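## Task

Scene 1: the vial starts lying loose in the right hand's crease between fingers and palm, with the palm turned up. Using that hand alone, roll the vial until its label points upward as in the goal picture, with no finger or thumb left in contact. The wrist camera, its post and the arm's final link count as part of the hand; the left arm and left hand must not touch the right hand. The task fails if the vial contacts anything else or leaves the hand. To finish, the vial must rest motionless for a moment on the palm, clear of the wrist, camera and post, with the palm facing straight up and no motor of either hand in the moving or overload state or accruing time toward a shutdown (motors dead from the start are exempt). Then declare completion.

## Robot and tools

Robot: two arms, left_arm (base near y = +0.421 m) and right_arm (base near y = -0.384 m). Each carries an identical 16-motor right-handed hand (three fingers plus thumb), so the two hands are not mirrored. The scene frame has its origin on the table top midway between the arms, +z up, +x out over the table, left_arm toward +y. The names left and right do not refer to sides of any image.

Hand point frame (used for motion commands): the hand point sits in front of the palm where thumb tip meets index and middle tips. +z runs along straightened fingers toward the tips, +x across the palm away from the thumb, +y outward from the palm face (palm surface at y = -0.062 m). Knuckles are at z = -0.017 m, fingertips 0.139 m beyond. A rigid mast on the palm side near the wrist occupies x +0.05 to +0.10, z -0.16 to -0.11, up to y = +0.06 m; it can collide with things, including the vial. Only the rubber fingertip caps grip well.

execute_actions(actions): actions is a list of actions run in sequence; an empty list just reports state and images. Each action is a table of at most 15 rows; each row lasts one control step (1/30 s), and a table with fewer rows repeats its final row until 15 steps pass (0.5 s per action). Every row is one flat list of 48 numbers, each in [-1, 1], always covering both arms: first the 24 for left_arm/left_gripper, then the 24 for right_arm/right_gripper. Within each 24: dx, dy, dz, rx, ry, rz, then index_mcp, index_abd, index_pip, index_dip, middle_mcp, middle_abd, middle_pip, middle_dip, ring_mcp, ring_abd, ring_pip, ring_dip, thumb_cmc, thumb_axl, thumb_mcp, thumb_ipl, current_limit, speed.

dx..rz are an offset, not a pose: the target relative to where that hand point was measured at the start of the action (for a call's first action, the last pose reported in this scene), expressed in the hand point's own axes. Every row refers back to that same start, not to the previous row. Scale: 1.0 equals 0.6 m for dx, dy, dz and 180 degrees for the rotation; rx, ry, rz form a single rotation vector. All zeros means hold where it began. Each step the command is clipped to 70 mm and 16 degrees from the measured pose, and after an action the arm continues at most to its last clipped pose, so big moves need several actions. Arms often finish a centimetre or more low; in some episodes an elbow sags a bit more each action unless you re-aim at the pose you want kept.

Finger numbers are absolute goal angles scaled linearly between each hinge's stops (degrees at +1, at -1; value for straight): finger _mcp (-18, +128; +0.75), _abd (-60, +60; +0.00), _pip (-29, +108; +0.58), _dip (-21, +117; +0.70). Moving toward -1 curls a finger toward the palm, and abd toward -1 swings it sideways away from the thumb. thumb_cmc (-20, +120; +0.71): toward -1 brings the thumb from beside the palm round in front of it. thumb_axl (-27, +140; +0.68) rolls the thumb about its length. thumb_mcp (-69, +109; +0.23) and thumb_ipl (-77, +108; +0.17) flex it: toward +z when axl is straight, in the cmc swing direction when axl is near -0.40. current_limit maps -1..+1 to 0..550 mA (floor 11 mA) and also limits speed; well below 0 fingers may not lift. speed sets goal-tracking rate to (speed+1)/2 of 5.9 rad/s. Initial values: current_limit +0.4, speed -0.6. A 0 is a real goal, so to leave a hand unchanged resend its reported hand_goal, hand_current_limit and hand_speed.

Results: a state line per arm gives hand point position (m) and quat_wxyz in the scene frame (less accurate at long reach); Hand target lines show where each arm is being driven; pose unreachable means the clearance check altered or blocked that arm's command; HELD marks steps where an arm's row was held back; step readings list positions at some steps. Per hand, 16 entries in motor order: hand_goal, hand_measured, hand_current_ma (positive pushes toward -1), hand_state (moving, goal, blocked, overload). A finger presses only while its goal lies past the object surface. Current at or above 495 mA accumulates seconds (decaying below); at 5 s the motor shuts off for 10 s. Heat: MOTOR HOT warns at 85 °C; at 100 °C the arm drops (OVER-TEMPERATURE FAULT). If an arm is stopped, hand commands sent meanwhile are discarded.

zoom_image(camera, region): camera one of cam_head_left, cam_head_right, cam_high, cam_low, cam_left_wrist, cam_right_wrist (all 504x504); region [x0, y0, x1, y1] pixels from top-left, at most 504 by 504. show_instructions() shows the goal picture(s). read_manual(section) returns licence texts only. finished_scene(scene) ends scene 1 or 2 irreversibly and reports success; the next scene's task then arrives.

Avoid: dropping the vial or knocking anything off the table, letting it touch anything but the active hand, the two arms bumping or pressing each other, fingers pushing hard enough to overload, and jerky motion. Keep the palm level and upward, roll gently with low finger currents, and open all digits clear before finishing. Occasional small disturbances may nudge loose objects.

Each tool is called after "Call:" in YAML: its name, and indented under it one key for each argument.

Reference images:

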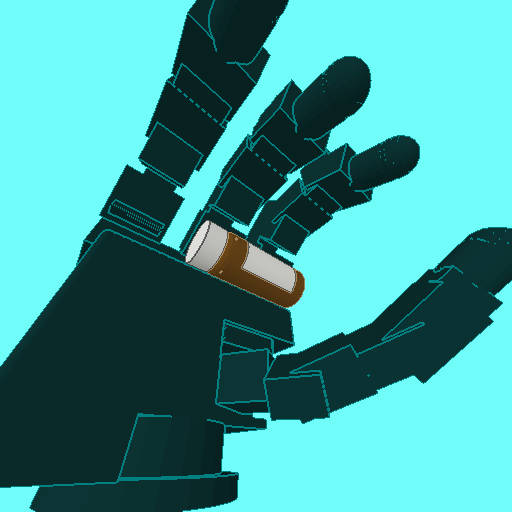

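## Session

Call:
execute_actions:
  actions: []

Scene clock: 0.00 s.
left_arm: end_effector_position=(+0.3658, +0.7828, +0.6034) hand_goal=(+0.754, +0.000, +0.576, +0.696, +0.754, +0.000, +0.576, +0.696, +0.754, +0.000, +0.576, +0.696, +0.714, +0.678, +0.226, +0.168) hand_measured=(+0.754, +0.000, +0.576, +0.696, +0.754, +0.000, +0.576, +0.696, +0.754, +0.000, +0.576, +0.696, +0.714, +0.678, +0.226, +0.168) hand_current_ma=(+0, +0, +0, +0, +0, +0, +0, +0, +0, +0, +0, +0, +0, +0, +0, +0) hand_state=(goal, overload, goal, goal, goal, goal, goal, goal, goal, goal, goal, goal, goal, goal, goal, goal) hand_current_limit=0.40 hand_speed=-0.60 end_effector_quat_wxyz=(+0.253, +0.254, +0.643, +0.677) | right_arm: end_effector_position=(+0.4023, -0.0961, +0.3887) hand_goal=(+0.046, +0.000, -0.008, +0.280, +0.046, +0.000, -0.008, +0.280, +0.046, +0.000, -0.008, +0.280, -0.104, +0.266, +0.032, -0.018) hand_measured=(+0.060, +0.000, -0.006, +0.282, +0.062, +0.000, -0.006, +0.282, +0.060, +0.000, -0.006, +0.282, -0.090, +0.270, +0.034, -0.016) hand_current_ma=(+85, +0, +14, +12, +86, +0, +14, +13, +85, +0, +14, +14, +77, +26, +12, +12) hand_state=(goal, goal, goal, goal, goal, goal, goal, goal, goal, goal, goal, goal, goal, goal, goal, goal) hand_current_limit=0.40 hand_speed=-0.60 end_effector_quat_wxyz=(+0.317, +0.331, +0.631, +0.626)
Joint positions: left_arm=[ 0.678  1.035  1.081 -0.002 -0.009  0.019] | right_arm=[0.686 1.126 0.595 0.516 0.071 0.015]
Joint velocities: left_arm=[-0.005  0.005 -0.002  0.017 -0.066  0.051] | right_arm=[-0.005  0.005 -0.032 -0.007 -0.022 -0.037]
Motor temperatures (°C, as the motors report them): left_arm=[22 21 23 23 23 20] | right_arm=[22 20 23 20 21 23]
Hand target (left_arm): +0.364, +0.781, +0.621; +0.256, +0.250, +0.634, +0.686
Hand target (right_arm): +0.404, -0.095, +0.411; +0.323, +0.324, +0.617, +0.640

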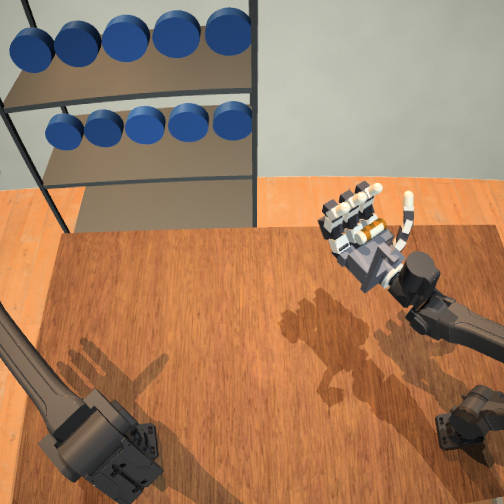

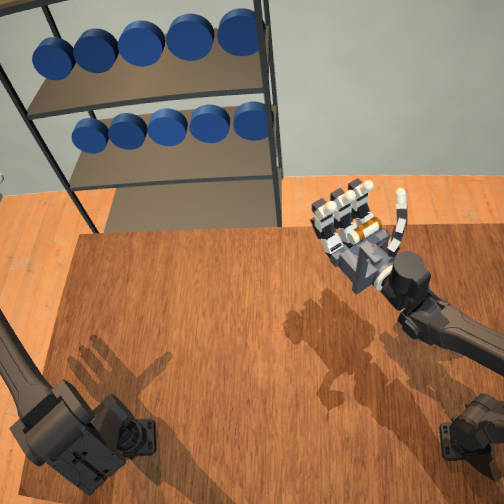

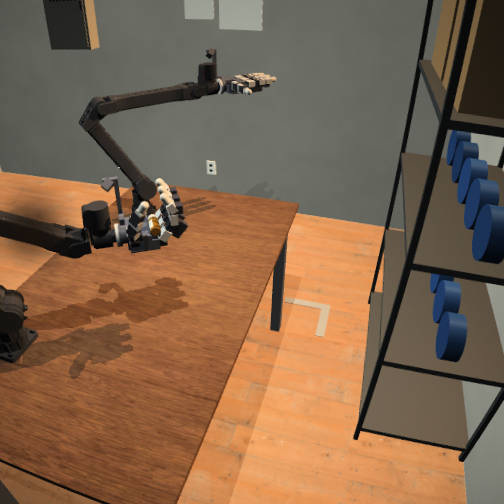

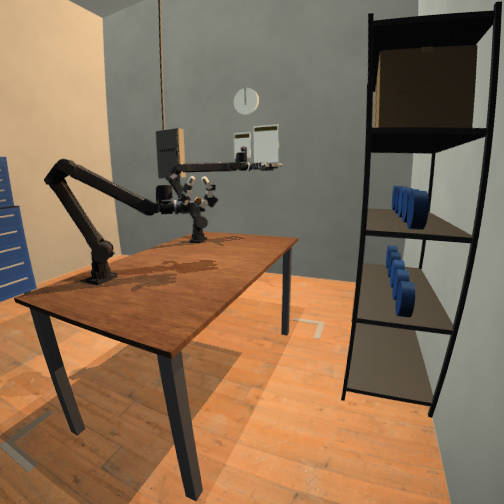

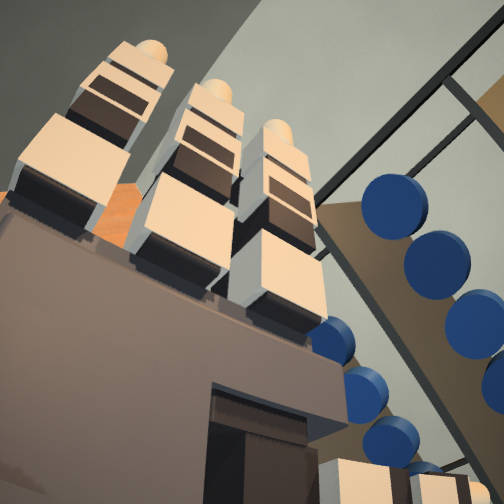

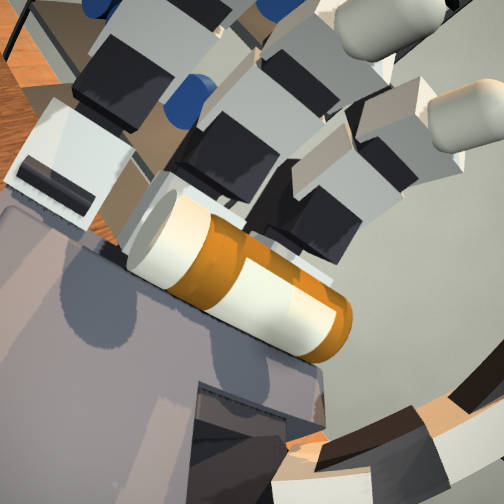

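Call:
execute_actions:
  actions:
    - [[0,0,0,0,0,0,0.754,0,0.576,0.696,0.754,0,0.576,0.696,0.754,0,0.576,0.696,0.714,0.678,0.226,0.168,0.4,-0.6,0,0.035,0,0,0,0,-0.3,0,0.2,0.4,-0.3,0,0.2,0.4,-0.3,0,0.2,0.4,-0.104,0.266,0.032,-0.018,0.4,-0.85]]
    - [[0,0,0,0,0,0,0.754,0,0.576,0.696,0.754,0,0.576,0.696,0.754,0,0.576,0.696,0.714,0.678,0.226,0.168,0.4,-0.6,0,0.035,0,0,0,0,-0.3,0,0.2,0.4,-0.3,0,0.2,0.4,-0.3,0,0.2,0.4,-0.104,0.266,0.032,-0.018,0.4,-0.85]]
    - [[0,0,0,0,0,0,0.754,0,0.576,0.696,0.754,0,0.576,0.696,0.754,0,0.576,0.696,0.714,0.678,0.226,0.168,0.4,-0.6,0,0.035,0,0,0,0,-0.3,0,0.2,0.4,-0.3,0,0.2,0.4,-0.3,0,0.2,0.4,-0.104,0.266,0.032,-0.018,0.4,-0.85]]

Scene clock: 2.00 s.
left_arm: end_effector_position=(+0.3658, +0.7828, +0.6034) hand_goal=(+0.754, +0.000, +0.576, +0.696, +0.754, +0.000, +0.576, +0.696, +0.754, +0.000, +0.576, +0.696, +0.714, +0.678, +0.226, +0.168) hand_measured=(+0.764, +0.000, +0.576, +0.696, +0.762, +0.000, +0.576, +0.696, +0.764, +0.000, +0.576, +0.696, +0.722, +0.678, +0.226, +0.168) hand_current_ma=(+52, +0, +4, +0, +52, +0, +5, +0, +52, +0, +4, +0, +50, -4, -1, -2) hand_state=(goal, overload, goal, goal, goal, goal, goal, goal, goal, goal, goal, goal, goal, goal, goal, goal) hand_current_limit=0.40 hand_speed=-0.60 end_effector_quat_wxyz=(+0.253, +0.254, +0.643, +0.677) | right_arm: end_effector_position=(+0.4046, -0.0942, +0.3610) hand_goal=(-0.300, +0.000, +0.200, +0.400, -0.300, +0.000, +0.200, +0.400, -0.300, +0.000, +0.200, +0.400, -0.104, +0.266, +0.032, -0.018) hand_measured=(-0.290, +0.000, +0.198, +0.398, -0.288, +0.000, +0.198, +0.396, -0.290, +0.000, +0.198, +0.396, -0.090, +0.270, +0.034, -0.016) hand_current_ma=(+64, +0, -13, -16, +64, +0, -13, -16, +55, +0, -13, -18, +72, +25, +8, +11) hand_state=(goal, goal, goal, goal, goal, goal, goal, goal, goal, goal, goal, goal, goal, goal, goal, goal) hand_current_limit=0.40 hand_speed=-0.85 end_effector_quat_wxyz=(+0.297, +0.350, +0.675, +0.578)
Joint positions: left_arm=[ 0.678  1.035  1.081 -0.002 -0.009  0.019] | right_arm=[0.686 1.093 0.595 0.342 0.071 0.015]
Joint velocities: left_arm=[-0.015 -0.005 -0.002 -0.007  0.007  0.022] | right_arm=[-0.005  0.015 -0.027 -0.002 -0.007 -0.037]
Motor temperatures (°C, as the motors report them): left_arm=[22 21 23 24 23 20] | right_arm=[22 20 24 20 21 23]
Hand target (left_arm): +0.366, +0.783, +0.603; +0.253, +0.254, +0.643, +0.677
Hand target (right_arm): +0.404, -0.095, +0.392; +0.304, +0.343, +0.660, +0.595
Off the commanded pose (left_arm): 0.000 m, 0 deg.
Off the commanded pose (right_arm): 0.031 m, 3 deg.
Step readings (end_effector_position; steps 1 to 15: 1st action; 16 to 30: 2nd action; 31 to 45: 3rd action):
0: left_arm (+0.3658, +0.7828, +0.6034) | right_arm (+0.4023, -0.0961, +0.3887)
1: left_arm (+0.3658, +0.7828, +0.6034) | right_arm (+0.4026, -0.0959, +0.3872)
2: left_arm (+0.3658, +0.7828, +0.6034) | right_arm (+0.4028, -0.0957, +0.3850)
4: left_arm (+0.3658, +0.7828, +0.6034) | right_arm (+0.4030, -0.0955, +0.3818)
8: left_arm (+0.3658, +0.7828, +0.6034) | right_arm (+0.4029, -0.0956, +0.3809)
15: left_arm (+0.3658, +0.7828, +0.6034) | right_arm (+0.4028, -0.0957, +0.3809)
16: left_arm (+0.3658, +0.7828, +0.6034) | right_arm (+0.4030, -0.0955, +0.3795)
17: left_arm (+0.3658, +0.7828, +0.6034) | right_arm (+0.4032, -0.0953, +0.3773)
19: left_arm (+0.3658, +0.7828, +0.6034) | right_arm (+0.4035, -0.0951, +0.3736)
23: left_arm (+0.3658, +0.7828, +0.6034) | right_arm (+0.4037, -0.0949, +0.3717)
30: left_arm (+0.3658, +0.7828, +0.6034) | right_arm (+0.4037, -0.0949, +0.3716)
31: left_arm (+0.3658, +0.7828, +0.6034) | right_arm (+0.4038, -0.0948, +0.3702)
32: left_arm (+0.3658, +0.7828, +0.6034) | right_arm (+0.4040, -0.0947, +0.3680)
34: left_arm (+0.3658, +0.7828, +0.6034) | right_arm (+0.4043, -0.0945, +0.3637)
38: left_arm (+0.3658, +0.7828, +0.6034) | right_arm (+0.4047, -0.0942, +0.3610)
45: end_effector_position above

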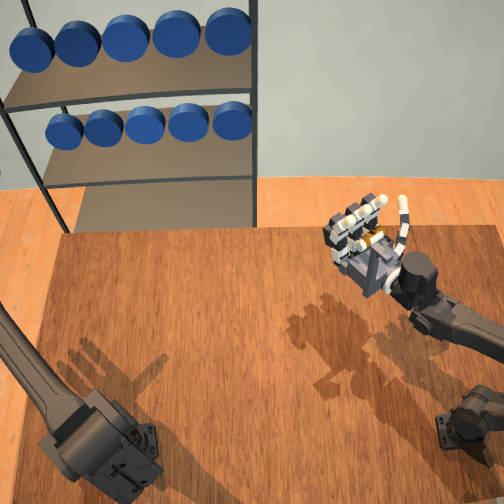

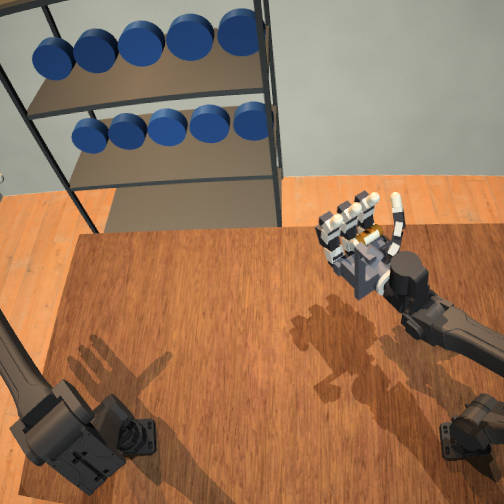

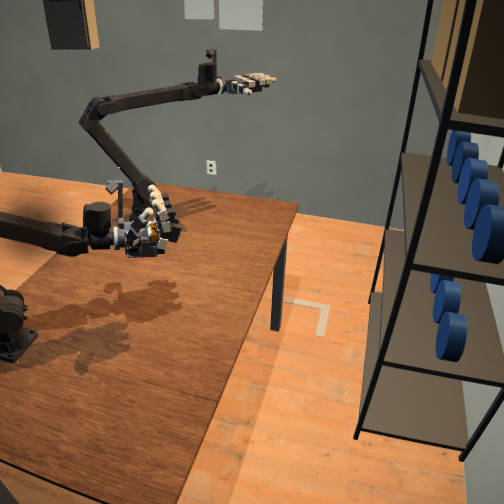

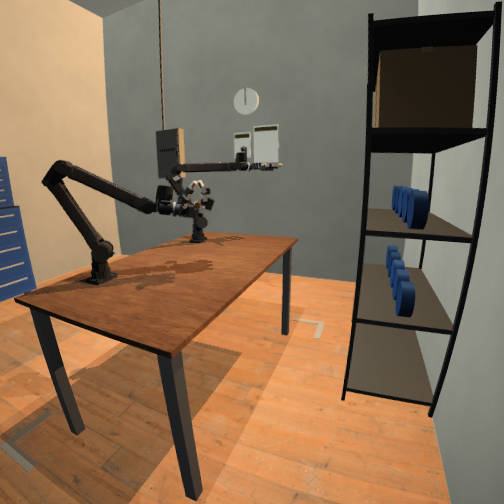

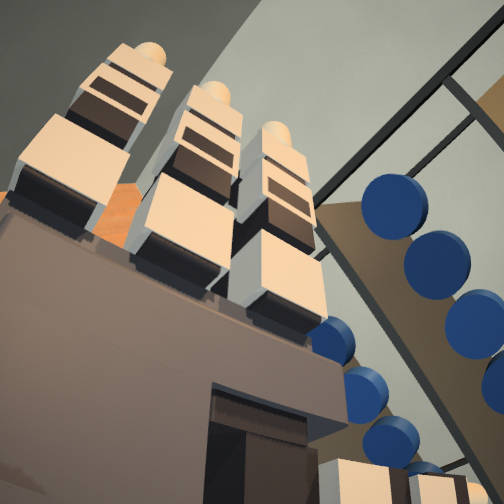

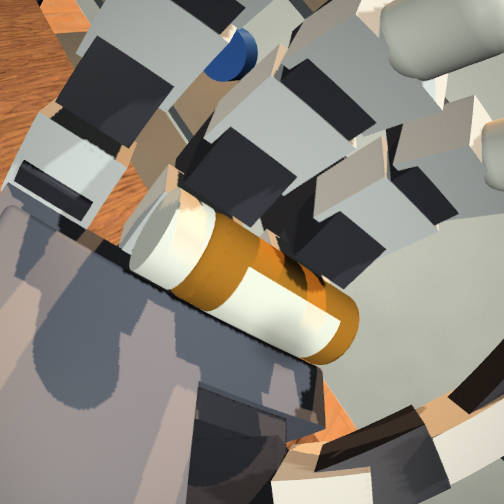

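Call:
execute_actions:
  actions:
    - [[0,0,0,0,0,0,0.754,0,0.576,0.696,0.754,0,0.576,0.696,0.754,0,0.576,0.696,0.714,0.678,0.226,0.168,0.4,-0.6,0,0.05,0,-0.017,0,0,-0.8,0,0.5,0.6,-0.8,0,0.5,0.6,-0.8,0,0.5,0.6,-0.104,0.266,0.032,-0.018,0.4,-0.85]]
    - [[0,0,0,0,0,0,0.754,0,0.576,0.696,0.754,0,0.576,0.696,0.754,0,0.576,0.696,0.714,0.678,0.226,0.168,0.4,-0.6,0,0.05,0,-0.017,0,0,-0.8,0,0.5,0.6,-0.8,0,0.5,0.6,-0.8,0,0.5,0.6,-0.104,0.266,0.032,-0.018,0.4,-0.85]]
    - [[0,0,0,0,0,0,0.754,0,0.576,0.696,0.754,0,0.576,0.696,0.754,0,0.576,0.696,0.714,0.678,0.226,0.168,0.4,-0.6,0,0.05,0,-0.017,0,0,-0.8,0,0.5,0.6,-0.8,0,0.5,0.6,-0.8,0,0.5,0.6,-0.104,0.266,0.032,-0.018,0.4,-0.85]]

Scene clock: 3.83 s.
left_arm: end_effector_position=(+0.3658, +0.7828, +0.6034) hand_goal=(+0.754, +0.000, +0.576, +0.696, +0.754, +0.000, +0.576, +0.696, +0.754, +0.000, +0.576, +0.696, +0.714, +0.678, +0.226, +0.168) hand_measured=(+0.764, +0.000, +0.576, +0.696, +0.762, +0.000, +0.576, +0.696, +0.764, +0.000, +0.576, +0.696, +0.722, +0.678, +0.226, +0.168) hand_current_ma=(+52, +0, +4, +0, +52, +0, +5, +0, +52, +0, +4, +0, +50, -4, -1, -2) hand_state=(goal, overload, goal, goal, goal, goal, goal, goal, goal, goal, goal, goal, goal, goal, goal, goal) hand_current_limit=0.40 hand_speed=-0.60 end_effector_quat_wxyz=(+0.253, +0.254, +0.643, +0.677) | right_arm: end_effector_position=(+0.4046, -0.0942, +0.3610) hand_goal=(-0.800, +0.000, +0.500, +0.600, -0.800, +0.000, +0.500, +0.600, -0.800, +0.000, +0.500, +0.600, -0.104, +0.266, +0.032, -0.018) hand_measured=(-0.774, -0.002, +0.502, +0.598, -0.790, +0.000, +0.498, +0.596, -0.790, +0.000, +0.498, +0.596, -0.090, +0.268, +0.036, -0.016) hand_current_ma=(+129, -16, +17, -6, -11, +0, -15, -16, -15, +0, -15, -17, +72, +6, +41, +11) hand_state=(moving, moving, moving, goal, moving, goal, goal, goal, moving, goal, goal, goal, goal, moving, moving, goal) hand_current_limit=0.40 hand_speed=-0.85 end_effector_quat_wxyz=(+0.297, +0.350, +0.675, +0.578)
Joint positions: left_arm=[ 0.678  1.035  1.081 -0.002 -0.009  0.019] | right_arm=[0.686 1.093 0.595 0.342 0.071 0.015]
Joint velocities: left_arm=[-0.005 -0.015 -0.007 -0.002 -0.007 -0.051] | right_arm=[ 0.005  0.015  0.002 -0.002 -0.007 -0.066]
Motor temperatures (°C, as the motors report them): left_arm=[22 21 24 24 23 20] | right_arm=[22 20 25 20 21 23]
Hand target (left_arm): +0.366, +0.783, +0.603; +0.253, +0.254, +0.643, +0.677
Hand target (right_arm): +0.407, -0.092, +0.391; +0.306, +0.341, +0.659, +0.596
Off the commanded pose (left_arm): 0.000 m, 0 deg.
Off the commanded pose (right_arm): 0.030 m, 3 deg.
Step readings (end_effector_position; steps 1 to 15: 1st action; 16 to 30: 2nd action; 31 to 45: 3rd action):
0: left_arm (+0.3658, +0.7828, +0.6034) | right_arm (+0.4046, -0.0942, +0.3610)
1: left_arm (+0.3658, +0.7828, +0.6034) | right_arm (+0.4046, -0.0942, +0.3610)
2: left_arm (+0.3658, +0.7828, +0.6034) | right_arm (+0.4046, -0.0942, +0.3610)
4: left_arm (+0.3658, +0.7828, +0.6034) | right_arm (+0.4046, -0.0942, +0.3610)
8: left_arm (+0.3658, +0.7828, +0.6034) | right_arm (+0.4046, -0.0942, +0.3610)
15: left_arm (+0.3658, +0.7828, +0.6034) | right_arm (+0.4046, -0.0942, +0.3610)
16: left_arm (+0.3658, +0.7828, +0.6034) | right_arm (+0.4046, -0.0942, +0.3610)
17: left_arm (+0.3658, +0.7828, +0.6034) | right_arm (+0.4046, -0.0942, +0.3610)
19: left_arm (+0.3658, +0.7828, +0.6034) | right_arm (+0.4046, -0.0942, +0.3610)
23: left_arm (+0.3658, +0.7828, +0.6034) | right_arm (+0.4046, -0.0942, +0.3610)
30: left_arm (+0.3658, +0.7828, +0.6034) | right_arm (+0.4046, -0.0942, +0.3610)
31: left_arm (+0.3658, +0.7828, +0.6034) | right_arm (+0.4046, -0.0942, +0.3610)
32: left_arm (+0.3658, +0.7828, +0.6034) | right_arm (+0.4046, -0.0942, +0.3610)
34: left_arm (+0.3658, +0.7828, +0.6034) | right_arm (+0.4046, -0.0942, +0.3610)
38: left_arm (+0.3658, +0.7828, +0.6034) | right_arm (+0.4046, -0.0942, +0.3610)
45: end_effector_position above

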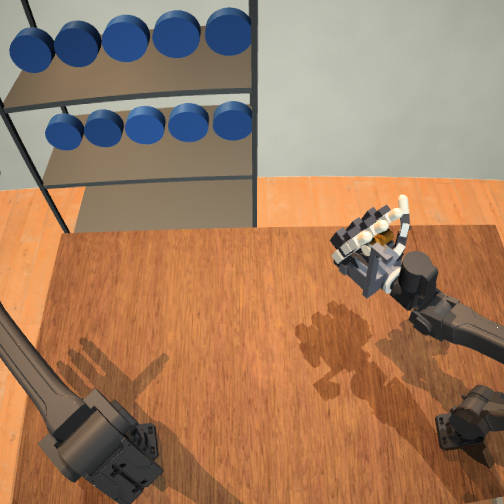

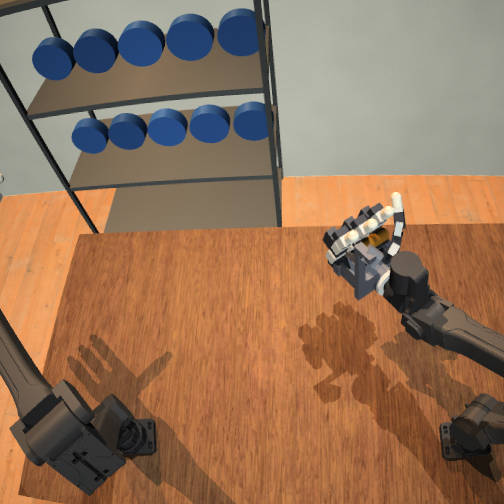

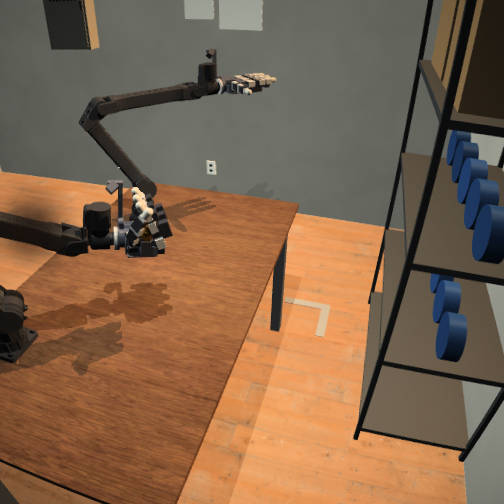

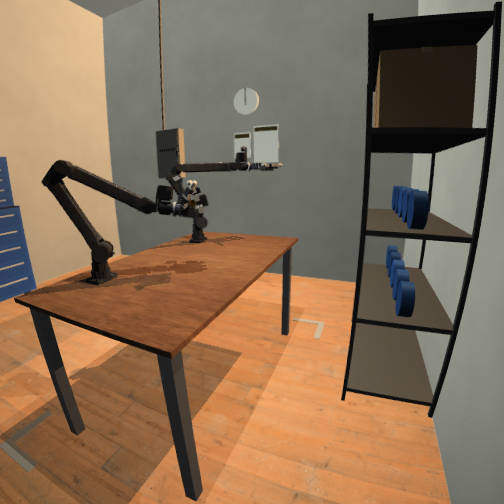

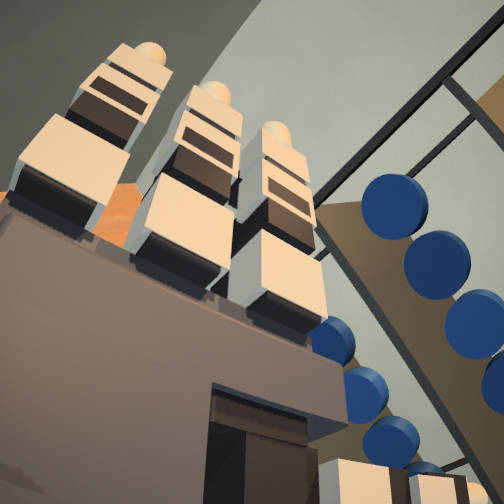

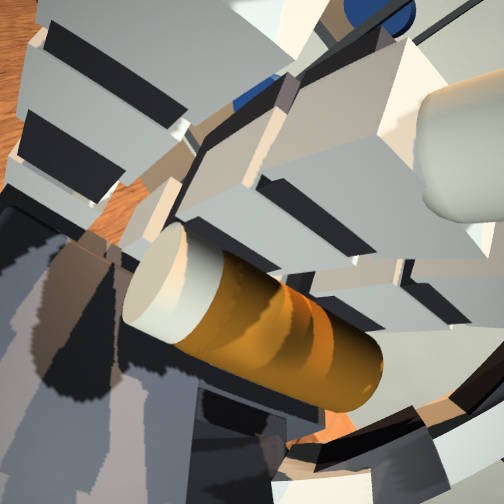

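Call:
execute_actions:
  actions:
    - [[0,0,0,0,0,0,0.754,0,0.576,0.696,0.754,0,0.576,0.696,0.754,0,0.576,0.696,0.714,0.678,0.226,0.168,0.4,-0.6,0,0.05,0,-0.017,0,0,0.046,0,0.2,0.4,0.046,0,-0.2,0.26,0.046,0,0.2,0.4,-0.104,0.266,0.032,-0.018,0.4,-0.8]]
    - [[0,0,0,0,0,0,0.754,0,0.576,0.696,0.754,0,0.576,0.696,0.754,0,0.576,0.696,0.714,0.678,0.226,0.168,0.4,-0.6,0,0.05,0,-0.017,0,0,0.046,0,0.2,0.4,0.046,0,-0.2,0.26,0.046,0,0.2,0.4,-0.104,0.266,0.032,-0.018,0.4,-0.8]]
    - [[0,0,0,0,0,0,0.754,0,0.576,0.696,0.754,0,0.576,0.696,0.754,0,0.576,0.696,0.714,0.678,0.226,0.168,0.4,-0.6,0,0.05,0,-0.017,0,0,0.046,0,0.2,0.4,0.046,0,-0.5,0.26,0.046,0,0.2,0.4,-0.104,0.266,0.032,-0.018,0.4,-0.8]]
    - [[0,0,0,0,0,0,0.754,0,0.576,0.696,0.754,0,0.576,0.696,0.754,0,0.576,0.696,0.714,0.678,0.226,0.168,0.4,-0.6,0,0.05,0,-0.017,0,0,0.046,0,0.2,0.4,0.27,0,-0.88,0.26,0.046,0,0.2,0.4,-0.104,0.266,0.032,-0.018,0.4,-0.8]]
    - [[0,0,0,0,0,0,0.754,0,0.576,0.696,0.754,0,0.576,0.696,0.754,0,0.576,0.696,0.714,0.678,0.226,0.168,0.4,-0.6,0,0.05,0,-0.017,0,0,0.046,0,0.2,0.4,0.27,0,-0.88,0.26,0.046,0,0.2,0.4,-0.104,0.266,0.032,-0.018,0.4,-0.8]]
    - [[0,0,0,0,0,0,0.754,0,0.576,0.696,0.754,0,0.576,0.696,0.754,0,0.576,0.696,0.714,0.678,0.226,0.168,0.4,-0.6,0,0.05,0,-0.017,0,0,0.046,0,0.2,0.4,0.27,0,-0.88,0.0,0.046,0,0.2,0.4,-0.104,0.266,0.032,-0.018,0.4,-0.8]]

Scene clock: 9.20 s.
left_arm: end_effector_position=(+0.3658, +0.7828, +0.6034) hand_goal=(+0.754, +0.000, +0.576, +0.696, +0.754, +0.000, +0.576, +0.696, +0.754, +0.000, +0.576, +0.696, +0.714, +0.678, +0.226, +0.168) hand_measured=(+0.764, +0.000, +0.576, +0.696, +0.762, +0.000, +0.576, +0.696, +0.764, +0.000, +0.576, +0.696, +0.722, +0.678, +0.226, +0.168) hand_current_ma=(+52, +0, +4, +0, +52, +0, +5, +0, +52, +0, +4, +0, +50, -4, -1, -2) hand_state=(goal, overload, goal, goal, goal, goal, goal, goal, goal, goal, goal, goal, goal, goal, goal, goal) hand_current_limit=0.40 hand_speed=-0.60 end_effector_quat_wxyz=(+0.253, +0.254, +0.643, +0.677) | right_arm: end_effector_position=(+0.4046, -0.0942, +0.3610) hand_goal=(+0.046, +0.000, +0.200, +0.400, +0.270, +0.000, -0.880, +0.000, +0.046, +0.000, +0.200, +0.400, -0.104, +0.266, +0.032, -0.018) hand_measured=(+0.052, -0.004, +0.202, +0.402, +0.276, +0.000, -0.880, +0.060, +0.052, +0.000, +0.202, +0.402, -0.090, +0.268, +0.034, -0.016) hand_current_ma=(+33, -16, +10, +12, +27, +0, +4, +32, +33, +0, +10, +13, +72, +7, +8, +11) hand_state=(goal, goal, goal, goal, goal, goal, goal, moving, goal, goal, goal, goal, goal, goal, goal, goal) hand_current_limit=0.40 hand_speed=-0.80 end_effector_quat_wxyz=(+0.297, +0.350, +0.675, +0.578)
Joint positions: left_arm=[ 0.678  1.035  1.081 -0.002 -0.009  0.019] | right_arm=[0.686 1.093 0.595 0.342 0.071 0.015]
Joint velocities: left_arm=[-0.024 -0.005 -0.022 -0.002  0.022  0.11 ] | right_arm=[-0.015 -0.005  0.007 -0.002 -0.037 -0.007]
Motor temperatures (°C, as the motors report them): left_arm=[22 21 26 24 23 20] | right_arm=[22 20 27 20 21 23]
Hand target (left_arm): +0.366, +0.783, +0.603; +0.253, +0.254, +0.643, +0.677
Hand target (right_arm): +0.407, -0.092, +0.391; +0.306, +0.341, +0.659, +0.596
Off the commanded pose (left_arm): 0.000 m, 0 deg.
Off the commanded pose (right_arm): 0.030 m, 3 deg.
Step readings (end_effector_position; steps 1 to 15: 1st action; 16 to 30: 2nd action; 31 to 45: 3rd action; 46 to 60: 4th action; 61 to 75: 5th action; 76 to 90: 6th action):
0: left_arm (+0.3658, +0.7828, +0.6034) | right_arm (+0.4046, -0.0942, +0.3610)
1: left_arm (+0.3658, +0.7828, +0.6034) | right_arm (+0.4046, -0.0942, +0.3610)
2: left_arm (+0.3658, +0.7828, +0.6034) | right_arm (+0.4046, -0.0942, +0.3610)
4: left_arm (+0.3658, +0.7828, +0.6034) | right_arm (+0.4046, -0.0942, +0.3610)
8: left_arm (+0.3658, +0.7828, +0.6034) | right_arm (+0.4046, -0.0942, +0.3610)
15: left_arm (+0.3658, +0.7828, +0.6034) | right_arm (+0.4046, -0.0942, +0.3610)
16: left_arm (+0.3658, +0.7828, +0.6034) | right_arm (+0.4046, -0.0942, +0.3610)
17: left_arm (+0.3658, +0.7828, +0.6034) | right_arm (+0.4046, -0.0942, +0.3610)
19: left_arm (+0.3658, +0.7828, +0.6034) | right_arm (+0.4046, -0.0942, +0.3610)
23: left_arm (+0.3658, +0.7828, +0.6034) | right_arm (+0.4046, -0.0942, +0.3610)
30: left_arm (+0.3658, +0.7828, +0.6034) | right_arm (+0.4046, -0.0942, +0.3610)
31: left_arm (+0.3658, +0.7828, +0.6034) | right_arm (+0.4046, -0.0942, +0.3610)
32: left_arm (+0.3658, +0.7828, +0.6034) | right_arm (+0.4046, -0.0942, +0.3610)
34: left_arm (+0.3658, +0.7828, +0.6034) | right_arm (+0.4046, -0.0942, +0.3610)
38: left_arm (+0.3658, +0.7828, +0.6034) | right_arm (+0.4046, -0.0942, +0.3610)
45: left_arm (+0.3658, +0.7828, +0.6034) | right_arm (+0.4046, -0.0942, +0.3610)
46: left_arm (+0.3658, +0.7828, +0.6034) | right_arm (+0.4046, -0.0942, +0.3610)
47: left_arm (+0.3658, +0.7828, +0.6034) | right_arm (+0.4046, -0.0942, +0.3610)
49: left_arm (+0.3658, +0.7828, +0.6034) | right_arm (+0.4046, -0.0942, +0.3610)
53: left_arm (+0.3658, +0.7828, +0.6034) | right_arm (+0.4046, -0.0942, +0.3610)
60: left_arm (+0.3658, +0.7828, +0.6034) | right_arm (+0.4046, -0.0942, +0.3610)
61: left_arm (+0.3658, +0.7828, +0.6034) | right_arm (+0.4046, -0.0942, +0.3610)
62: left_arm (+0.3658, +0.7828, +0.6034) | right_arm (+0.4046, -0.0942, +0.3610)
64: left_arm (+0.3658, +0.7828, +0.6034) | right_arm (+0.4046, -0.0942, +0.3610)
68: left_arm (+0.3658, +0.7828, +0.6034) | right_arm (+0.4046, -0.0942, +0.3610)
75: left_arm (+0.3658, +0.7828, +0.6034) | right_arm (+0.4046, -0.0942, +0.3610)
76: left_arm (+0.3658, +0.7828, +0.6034) | right_arm (+0.4046, -0.0942, +0.3610)
77: left_arm (+0.3658, +0.7828, +0.6034) | right_arm (+0.4046, -0.0942, +0.3610)
79: left_arm (+0.3658, +0.7828, +0.6034) | right_arm (+0.4046, -0.0942, +0.3610)
83: left_arm (+0.3658, +0.7828, +0.6034) | right_arm (+0.4046, -0.0942, +0.3610)
90: end_effector_position above

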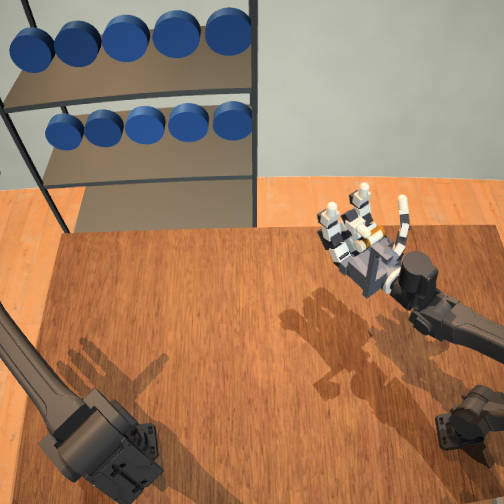

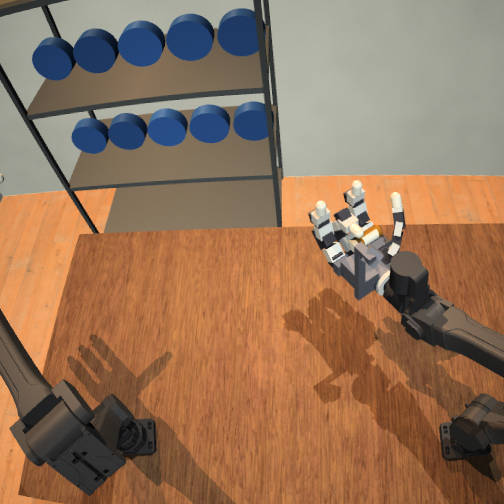

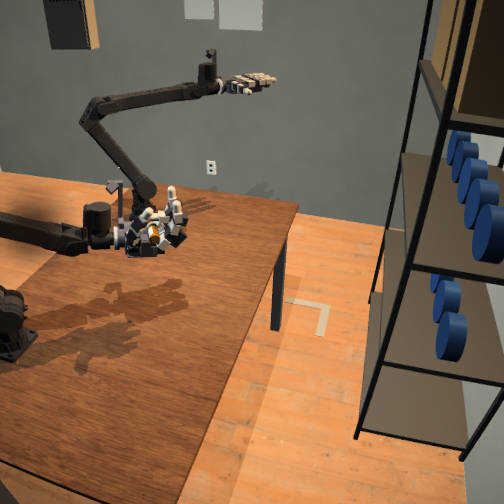

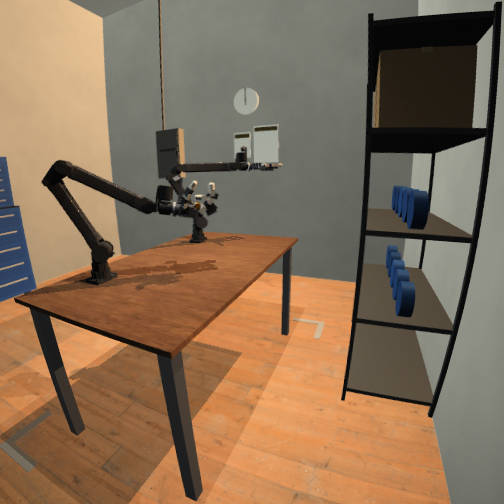

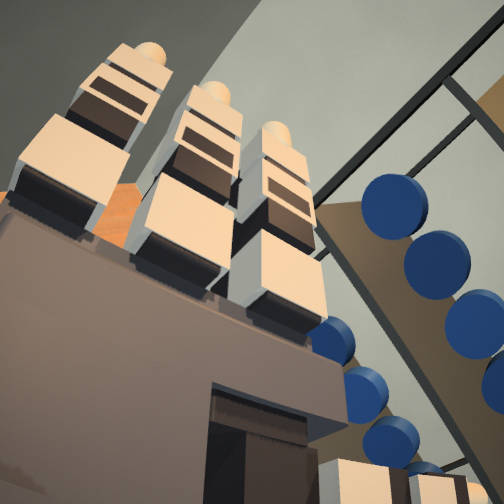

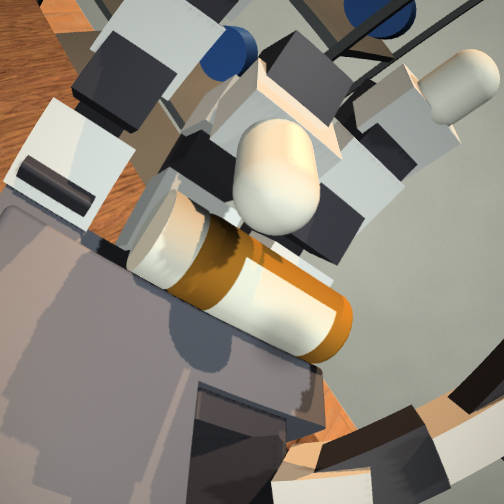

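Call:
execute_actions:
  actions:
    - [[0,0,0,0,0,0,0.754,0,0.576,0.696,0.754,0,0.576,0.696,0.754,0,0.576,0.696,0.714,0.678,0.226,0.168,0.4,-0.6,0,0.05,0,-0.017,0,0,0.046,0,0.2,0.4,0.27,0,-0.88,-0.4,0.046,0,0.2,0.4,-0.104,0.266,0.032,-0.018,0.4,-0.8]]
    - [[0,0,0,0,0,0,0.754,0,0.576,0.696,0.754,0,0.576,0.696,0.754,0,0.576,0.696,0.714,0.678,0.226,0.168,0.4,-0.6,0,0.05,0,-0.017,0,0,0.046,0,0.2,0.4,0.27,0,-0.88,-0.4,0.046,0,0.2,0.4,-0.104,0.266,0.032,-0.018,0.4,-0.8]]

Scene clock: 10.33 s.
left_arm: end_effector_position=(+0.3658, +0.7828, +0.6034) hand_goal=(+0.754, +0.000, +0.576, +0.696, +0.754, +0.000, +0.576, +0.696, +0.754, +0.000, +0.576, +0.696, +0.714, +0.678, +0.226, +0.168) hand_measured=(+0.764, +0.000, +0.576, +0.696, +0.762, +0.000, +0.576, +0.696, +0.764, +0.000, +0.576, +0.696, +0.722, +0.678, +0.226, +0.168) hand_current_ma=(+52, +0, +4, +0, +52, +0, +5, +0, +52, +0, +4, +0, +50, -4, -1, -2) hand_state=(goal, overload, goal, goal, goal, goal, goal, goal, goal, goal, goal, goal, goal, goal, goal, goal) hand_current_limit=0.40 hand_speed=-0.60 end_effector_quat_wxyz=(+0.253, +0.254, +0.643, +0.677) | right_arm: end_effector_position=(+0.4046, -0.0942, +0.3610) hand_goal=(+0.046, +0.000, +0.200, +0.400, +0.270, +0.000, -0.880, -0.400, +0.046, +0.000, +0.200, +0.400, -0.104, +0.266, +0.032, -0.018) hand_measured=(+0.052, -0.004, +0.202, +0.402, +0.280, +0.002, -0.842, -0.276, +0.052, +0.000, +0.202, +0.402, -0.090, +0.268, +0.034, -0.016) hand_current_ma=(+33, -16, +10, +12, +49, +10, +219, +382, +33, +0, +10, +13, +72, +7, +8, +11) hand_state=(goal, goal, goal, goal, goal, goal, blocked, blocked, goal, goal, goal, goal, goal, goal, goal, goal) hand_current_limit=0.40 hand_speed=-0.80 end_effector_quat_wxyz=(+0.297, +0.350, +0.675, +0.578)
Joint positions: left_arm=[ 0.678  1.035  1.081 -0.002 -0.009  0.019] | right_arm=[0.686 1.093 0.595 0.342 0.071 0.015]
Joint velocities: left_arm=[-0.015 -0.005 -0.007 -0.017  0.051  0.022] | right_arm=[ 0.005 -0.005 -0.007 -0.017 -0.007  0.007]
Motor temperatures (°C, as the motors report them): left_arm=[22 21 26 24 23 20] | right_arm=[22 20 28 20 21 23]
Hand target (left_arm): +0.366, +0.783, +0.603; +0.253, +0.254, +0.643, +0.677
Hand target (right_arm): +0.407, -0.092, +0.391; +0.306, +0.341, +0.659, +0.596
Off the commanded pose (left_arm): 0.000 m, 0 deg.
Off the commanded pose (right_arm): 0.030 m, 3 deg.
Step readings (end_effector_position; steps 1 to 15: 1st action; 16 to 30: 2nd action):
0: left_arm (+0.3658, +0.7828, +0.6034) | right_arm (+0.4046, -0.0942, +0.3610)
1: left_arm (+0.3658, +0.7828, +0.6034) | right_arm (+0.4046, -0.0942, +0.3610)
2: left_arm (+0.3658, +0.7828, +0.6034) | right_arm (+0.4046, -0.0942, +0.3610)
4: left_arm (+0.3658, +0.7828, +0.6034) | right_arm (+0.4046, -0.0942, +0.3610)
8: left_arm (+0.3658, +0.7828, +0.6034) | right_arm (+0.4046, -0.0942, +0.3610)
15: left_arm (+0.3658, +0.7828, +0.6034) | right_arm (+0.4046, -0.0942, +0.3610)
16: left_arm (+0.3658, +0.7828, +0.6034) | right_arm (+0.4046, -0.0942, +0.3610)
17: left_arm (+0.3658, +0.7828, +0.6034) | right_arm (+0.4046, -0.0942, +0.3610)
19: left_arm (+0.3658, +0.7828, +0.6034) | right_arm (+0.4046, -0.0942, +0.3610)
23: left_arm (+0.3658, +0.7828, +0.6034) | right_arm (+0.4046, -0.0942, +0.3610)
30: end_effector_position above

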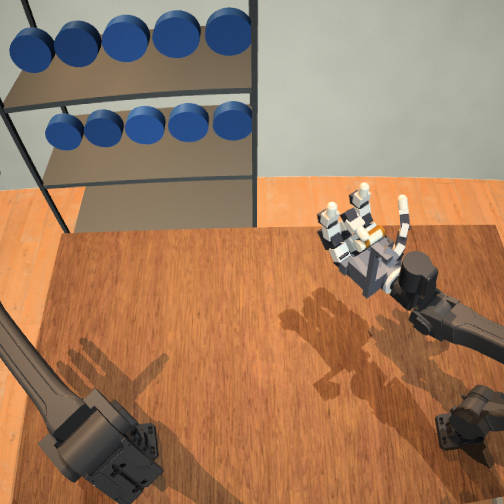

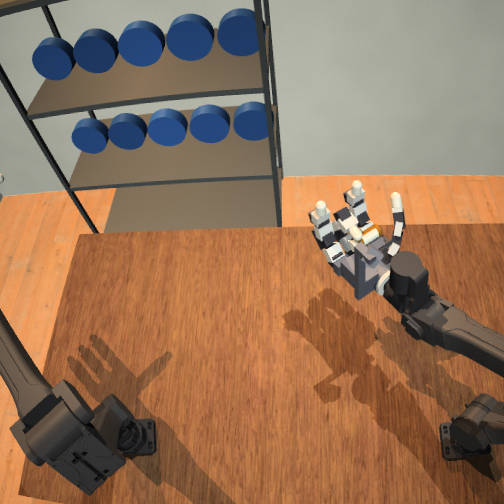

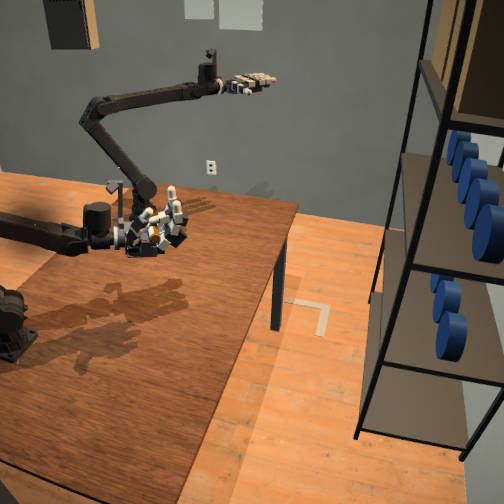

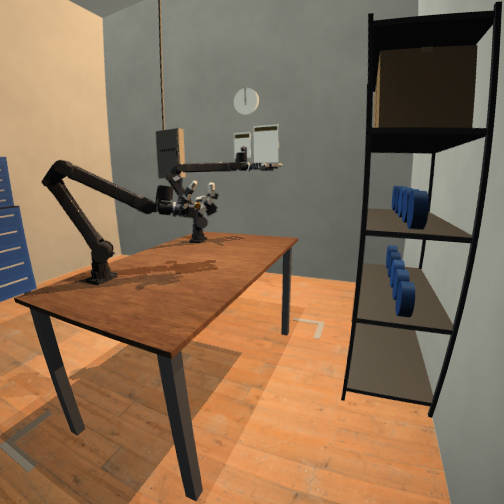

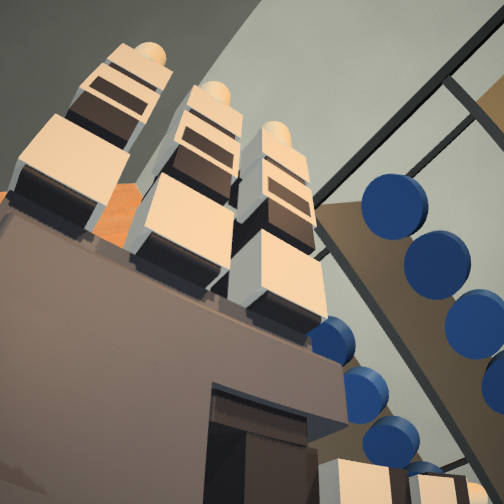

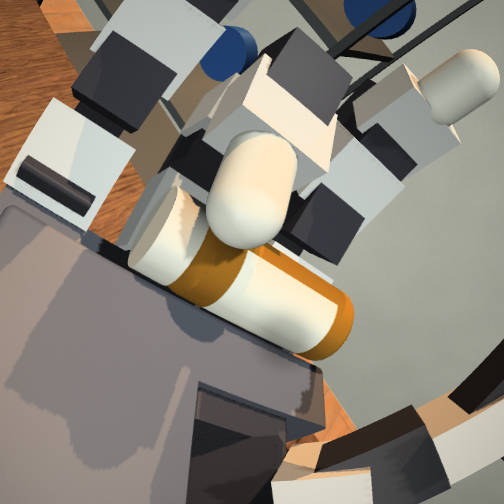

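Pressed; now drag.

Call:
execute_actions:
  actions:
    - [[0,0,0,0,0,0,0.754,0,0.576,0.696,0.754,0,0.576,0.696,0.754,0,0.576,0.696,0.714,0.678,0.226,0.168,0.4,-0.6,0,0.05,0,-0.017,0,0,0.046,0,0.2,0.4,0.5,0,-0.88,-0.4,0.046,0,0.2,0.4,-0.104,0.266,0.032,-0.018,0.4,-0.85]]
    - [[0,0,0,0,0,0,0.754,0,0.576,0.696,0.754,0,0.576,0.696,0.754,0,0.576,0.696,0.714,0.678,0.226,0.168,0.4,-0.6,0,0.05,0,-0.017,0,0,0.046,0,0.2,0.4,0.5,0,-0.88,-0.4,0.046,0,0.2,0.4,-0.104,0.266,0.032,-0.018,0.4,-0.85]]

Scene clock: 11.50 s.
left_arm: end_effector_position=(+0.3658, +0.7828, +0.6034) hand_goal=(+0.754, +0.000, +0.576, +0.696, +0.754, +0.000, +0.576, +0.696, +0.754, +0.000, +0.576, +0.696, +0.714, +0.678, +0.226, +0.168) hand_measured=(+0.764, +0.000, +0.576, +0.696, +0.762, +0.000, +0.576, +0.696, +0.764, +0.000, +0.576, +0.696, +0.722, +0.678, +0.226, +0.168) hand_current_ma=(+52, +0, +4, +0, +52, +0, +5, +0, +52, +0, +4, +0, +50, -4, -1, -2) hand_state=(goal, overload, goal, goal, goal, goal, goal, goal, goal, goal, goal, goal, goal, goal, goal, goal) hand_current_limit=0.40 hand_speed=-0.60 end_effector_quat_wxyz=(+0.253, +0.254, +0.643, +0.677) | right_arm: end_effector_position=(+0.4046, -0.0942, +0.3610) hand_goal=(+0.046, +0.000, +0.200, +0.400, +0.500, +0.000, -0.880, -0.400, +0.046, +0.000, +0.200, +0.400, -0.104, +0.266, +0.032, -0.018) hand_measured=(+0.052, -0.004, +0.202, +0.402, +0.512, +0.002, -0.840, -0.326, +0.052, +0.000, +0.202, +0.402, -0.090, +0.268, +0.034, -0.016) hand_current_ma=(+34, -16, +10, +12, +66, +10, +226, +377, +33, +0, +10, +13, +72, +7, +8, +11) hand_state=(goal, goal, goal, goal, goal, goal, blocked, blocked, goal, goal, goal, goal, goal, goal, goal, goal) hand_current_limit=0.40 hand_speed=-0.85 end_effector_quat_wxyz=(+0.297, +0.350, +0.675, +0.578)
Joint positions: left_arm=[ 0.678  1.035  1.081 -0.002 -0.009  0.019] | right_arm=[0.686 1.093 0.595 0.342 0.071 0.015]
Joint velocities: left_arm=[ 0.005  0.015  0.002 -0.012  0.022  0.037] | right_arm=[ 0.005 -0.005  0.002 -0.017 -0.007  0.022]
Motor temperatures (°C, as the motors report them): left_arm=[22 21 26 24 23 20] | right_arm=[22 20 28 20 21 23]
Hand target (left_arm): +0.366, +0.783, +0.603; +0.253, +0.254, +0.643, +0.677
Hand target (right_arm): +0.407, -0.092, +0.391; +0.306, +0.341, +0.659, +0.596
Off the commanded pose (left_arm): 0.000 m, 0 deg.
Off the commanded pose (right_arm): 0.030 m, 3 deg.
Step readings (end_effector_position; steps 1 to 15: 1st action; 16 to 30: 2nd action):
0: left_arm (+0.3658, +0.7828, +0.6034) | right_arm (+0.4046, -0.0942, +0.3610)
1: left_arm (+0.3658, +0.7828, +0.6034) | right_arm (+0.4046, -0.0942, +0.3610)
2: left_arm (+0.3658, +0.7828, +0.6034) | right_arm (+0.4046, -0.0942, +0.3610)
4: left_arm (+0.3658, +0.7828, +0.6034) | right_arm (+0.4046, -0.0942, +0.3610)
8: left_arm (+0.3658, +0.7828, +0.6034) | right_arm (+0.4046, -0.0942, +0.3610)
15: left_arm (+0.3658, +0.7828, +0.6034) | right_arm (+0.4046, -0.0942, +0.3610)
16: left_arm (+0.3658, +0.7828, +0.6034) | right_arm (+0.4046, -0.0942, +0.3610)
17: left_arm (+0.3658, +0.7828, +0.6034) | right_arm (+0.4046, -0.0942, +0.3610)
19: left_arm (+0.3658, +0.7828, +0.6034) | right_arm (+0.4046, -0.0942, +0.3610)
23: left_arm (+0.3658, +0.7828, +0.6034) | right_arm (+0.4046, -0.0942, +0.3610)
30: end_effector_position above

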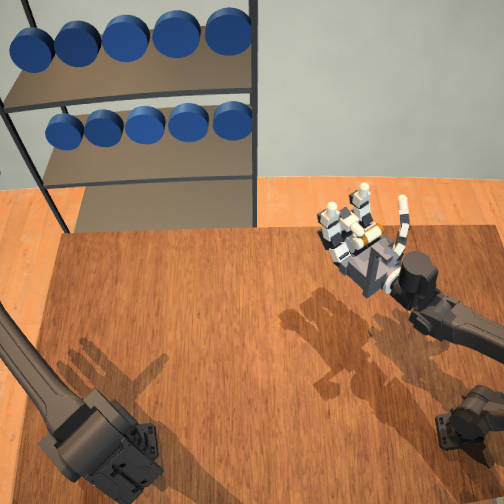

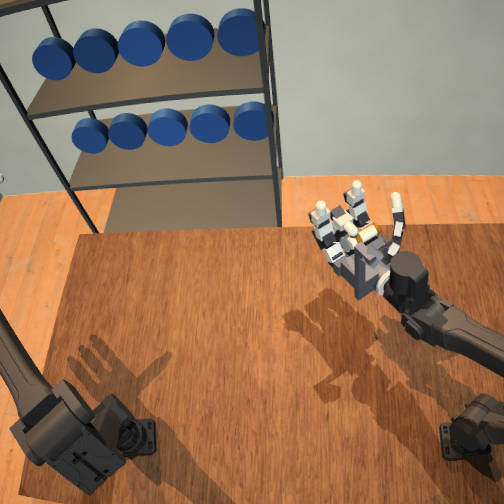

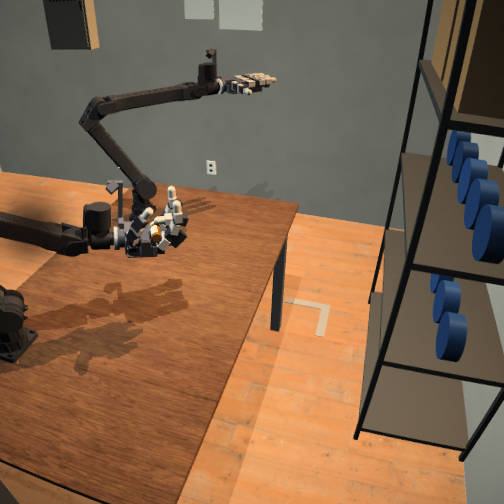

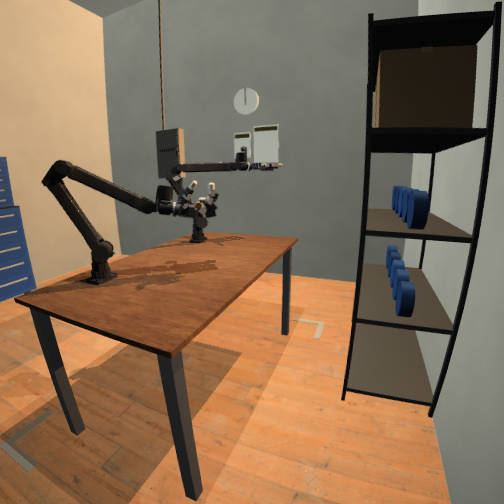

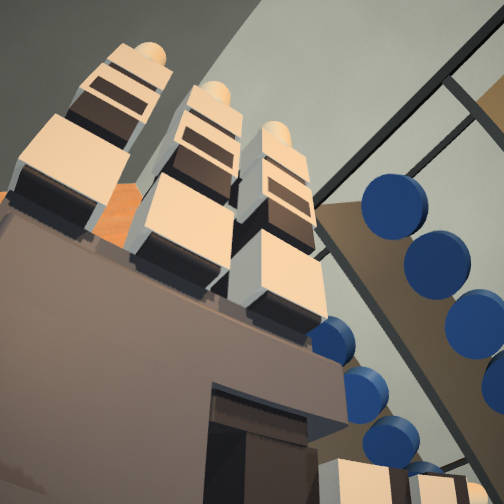

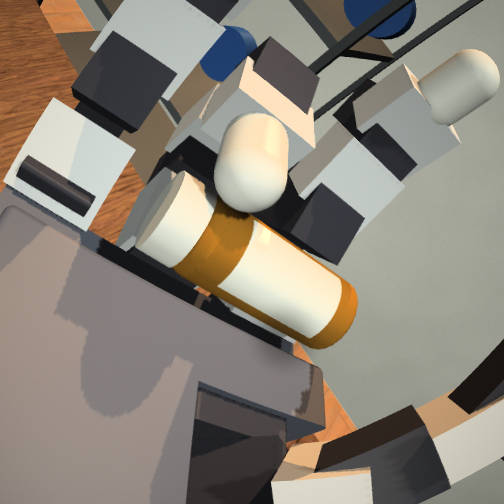

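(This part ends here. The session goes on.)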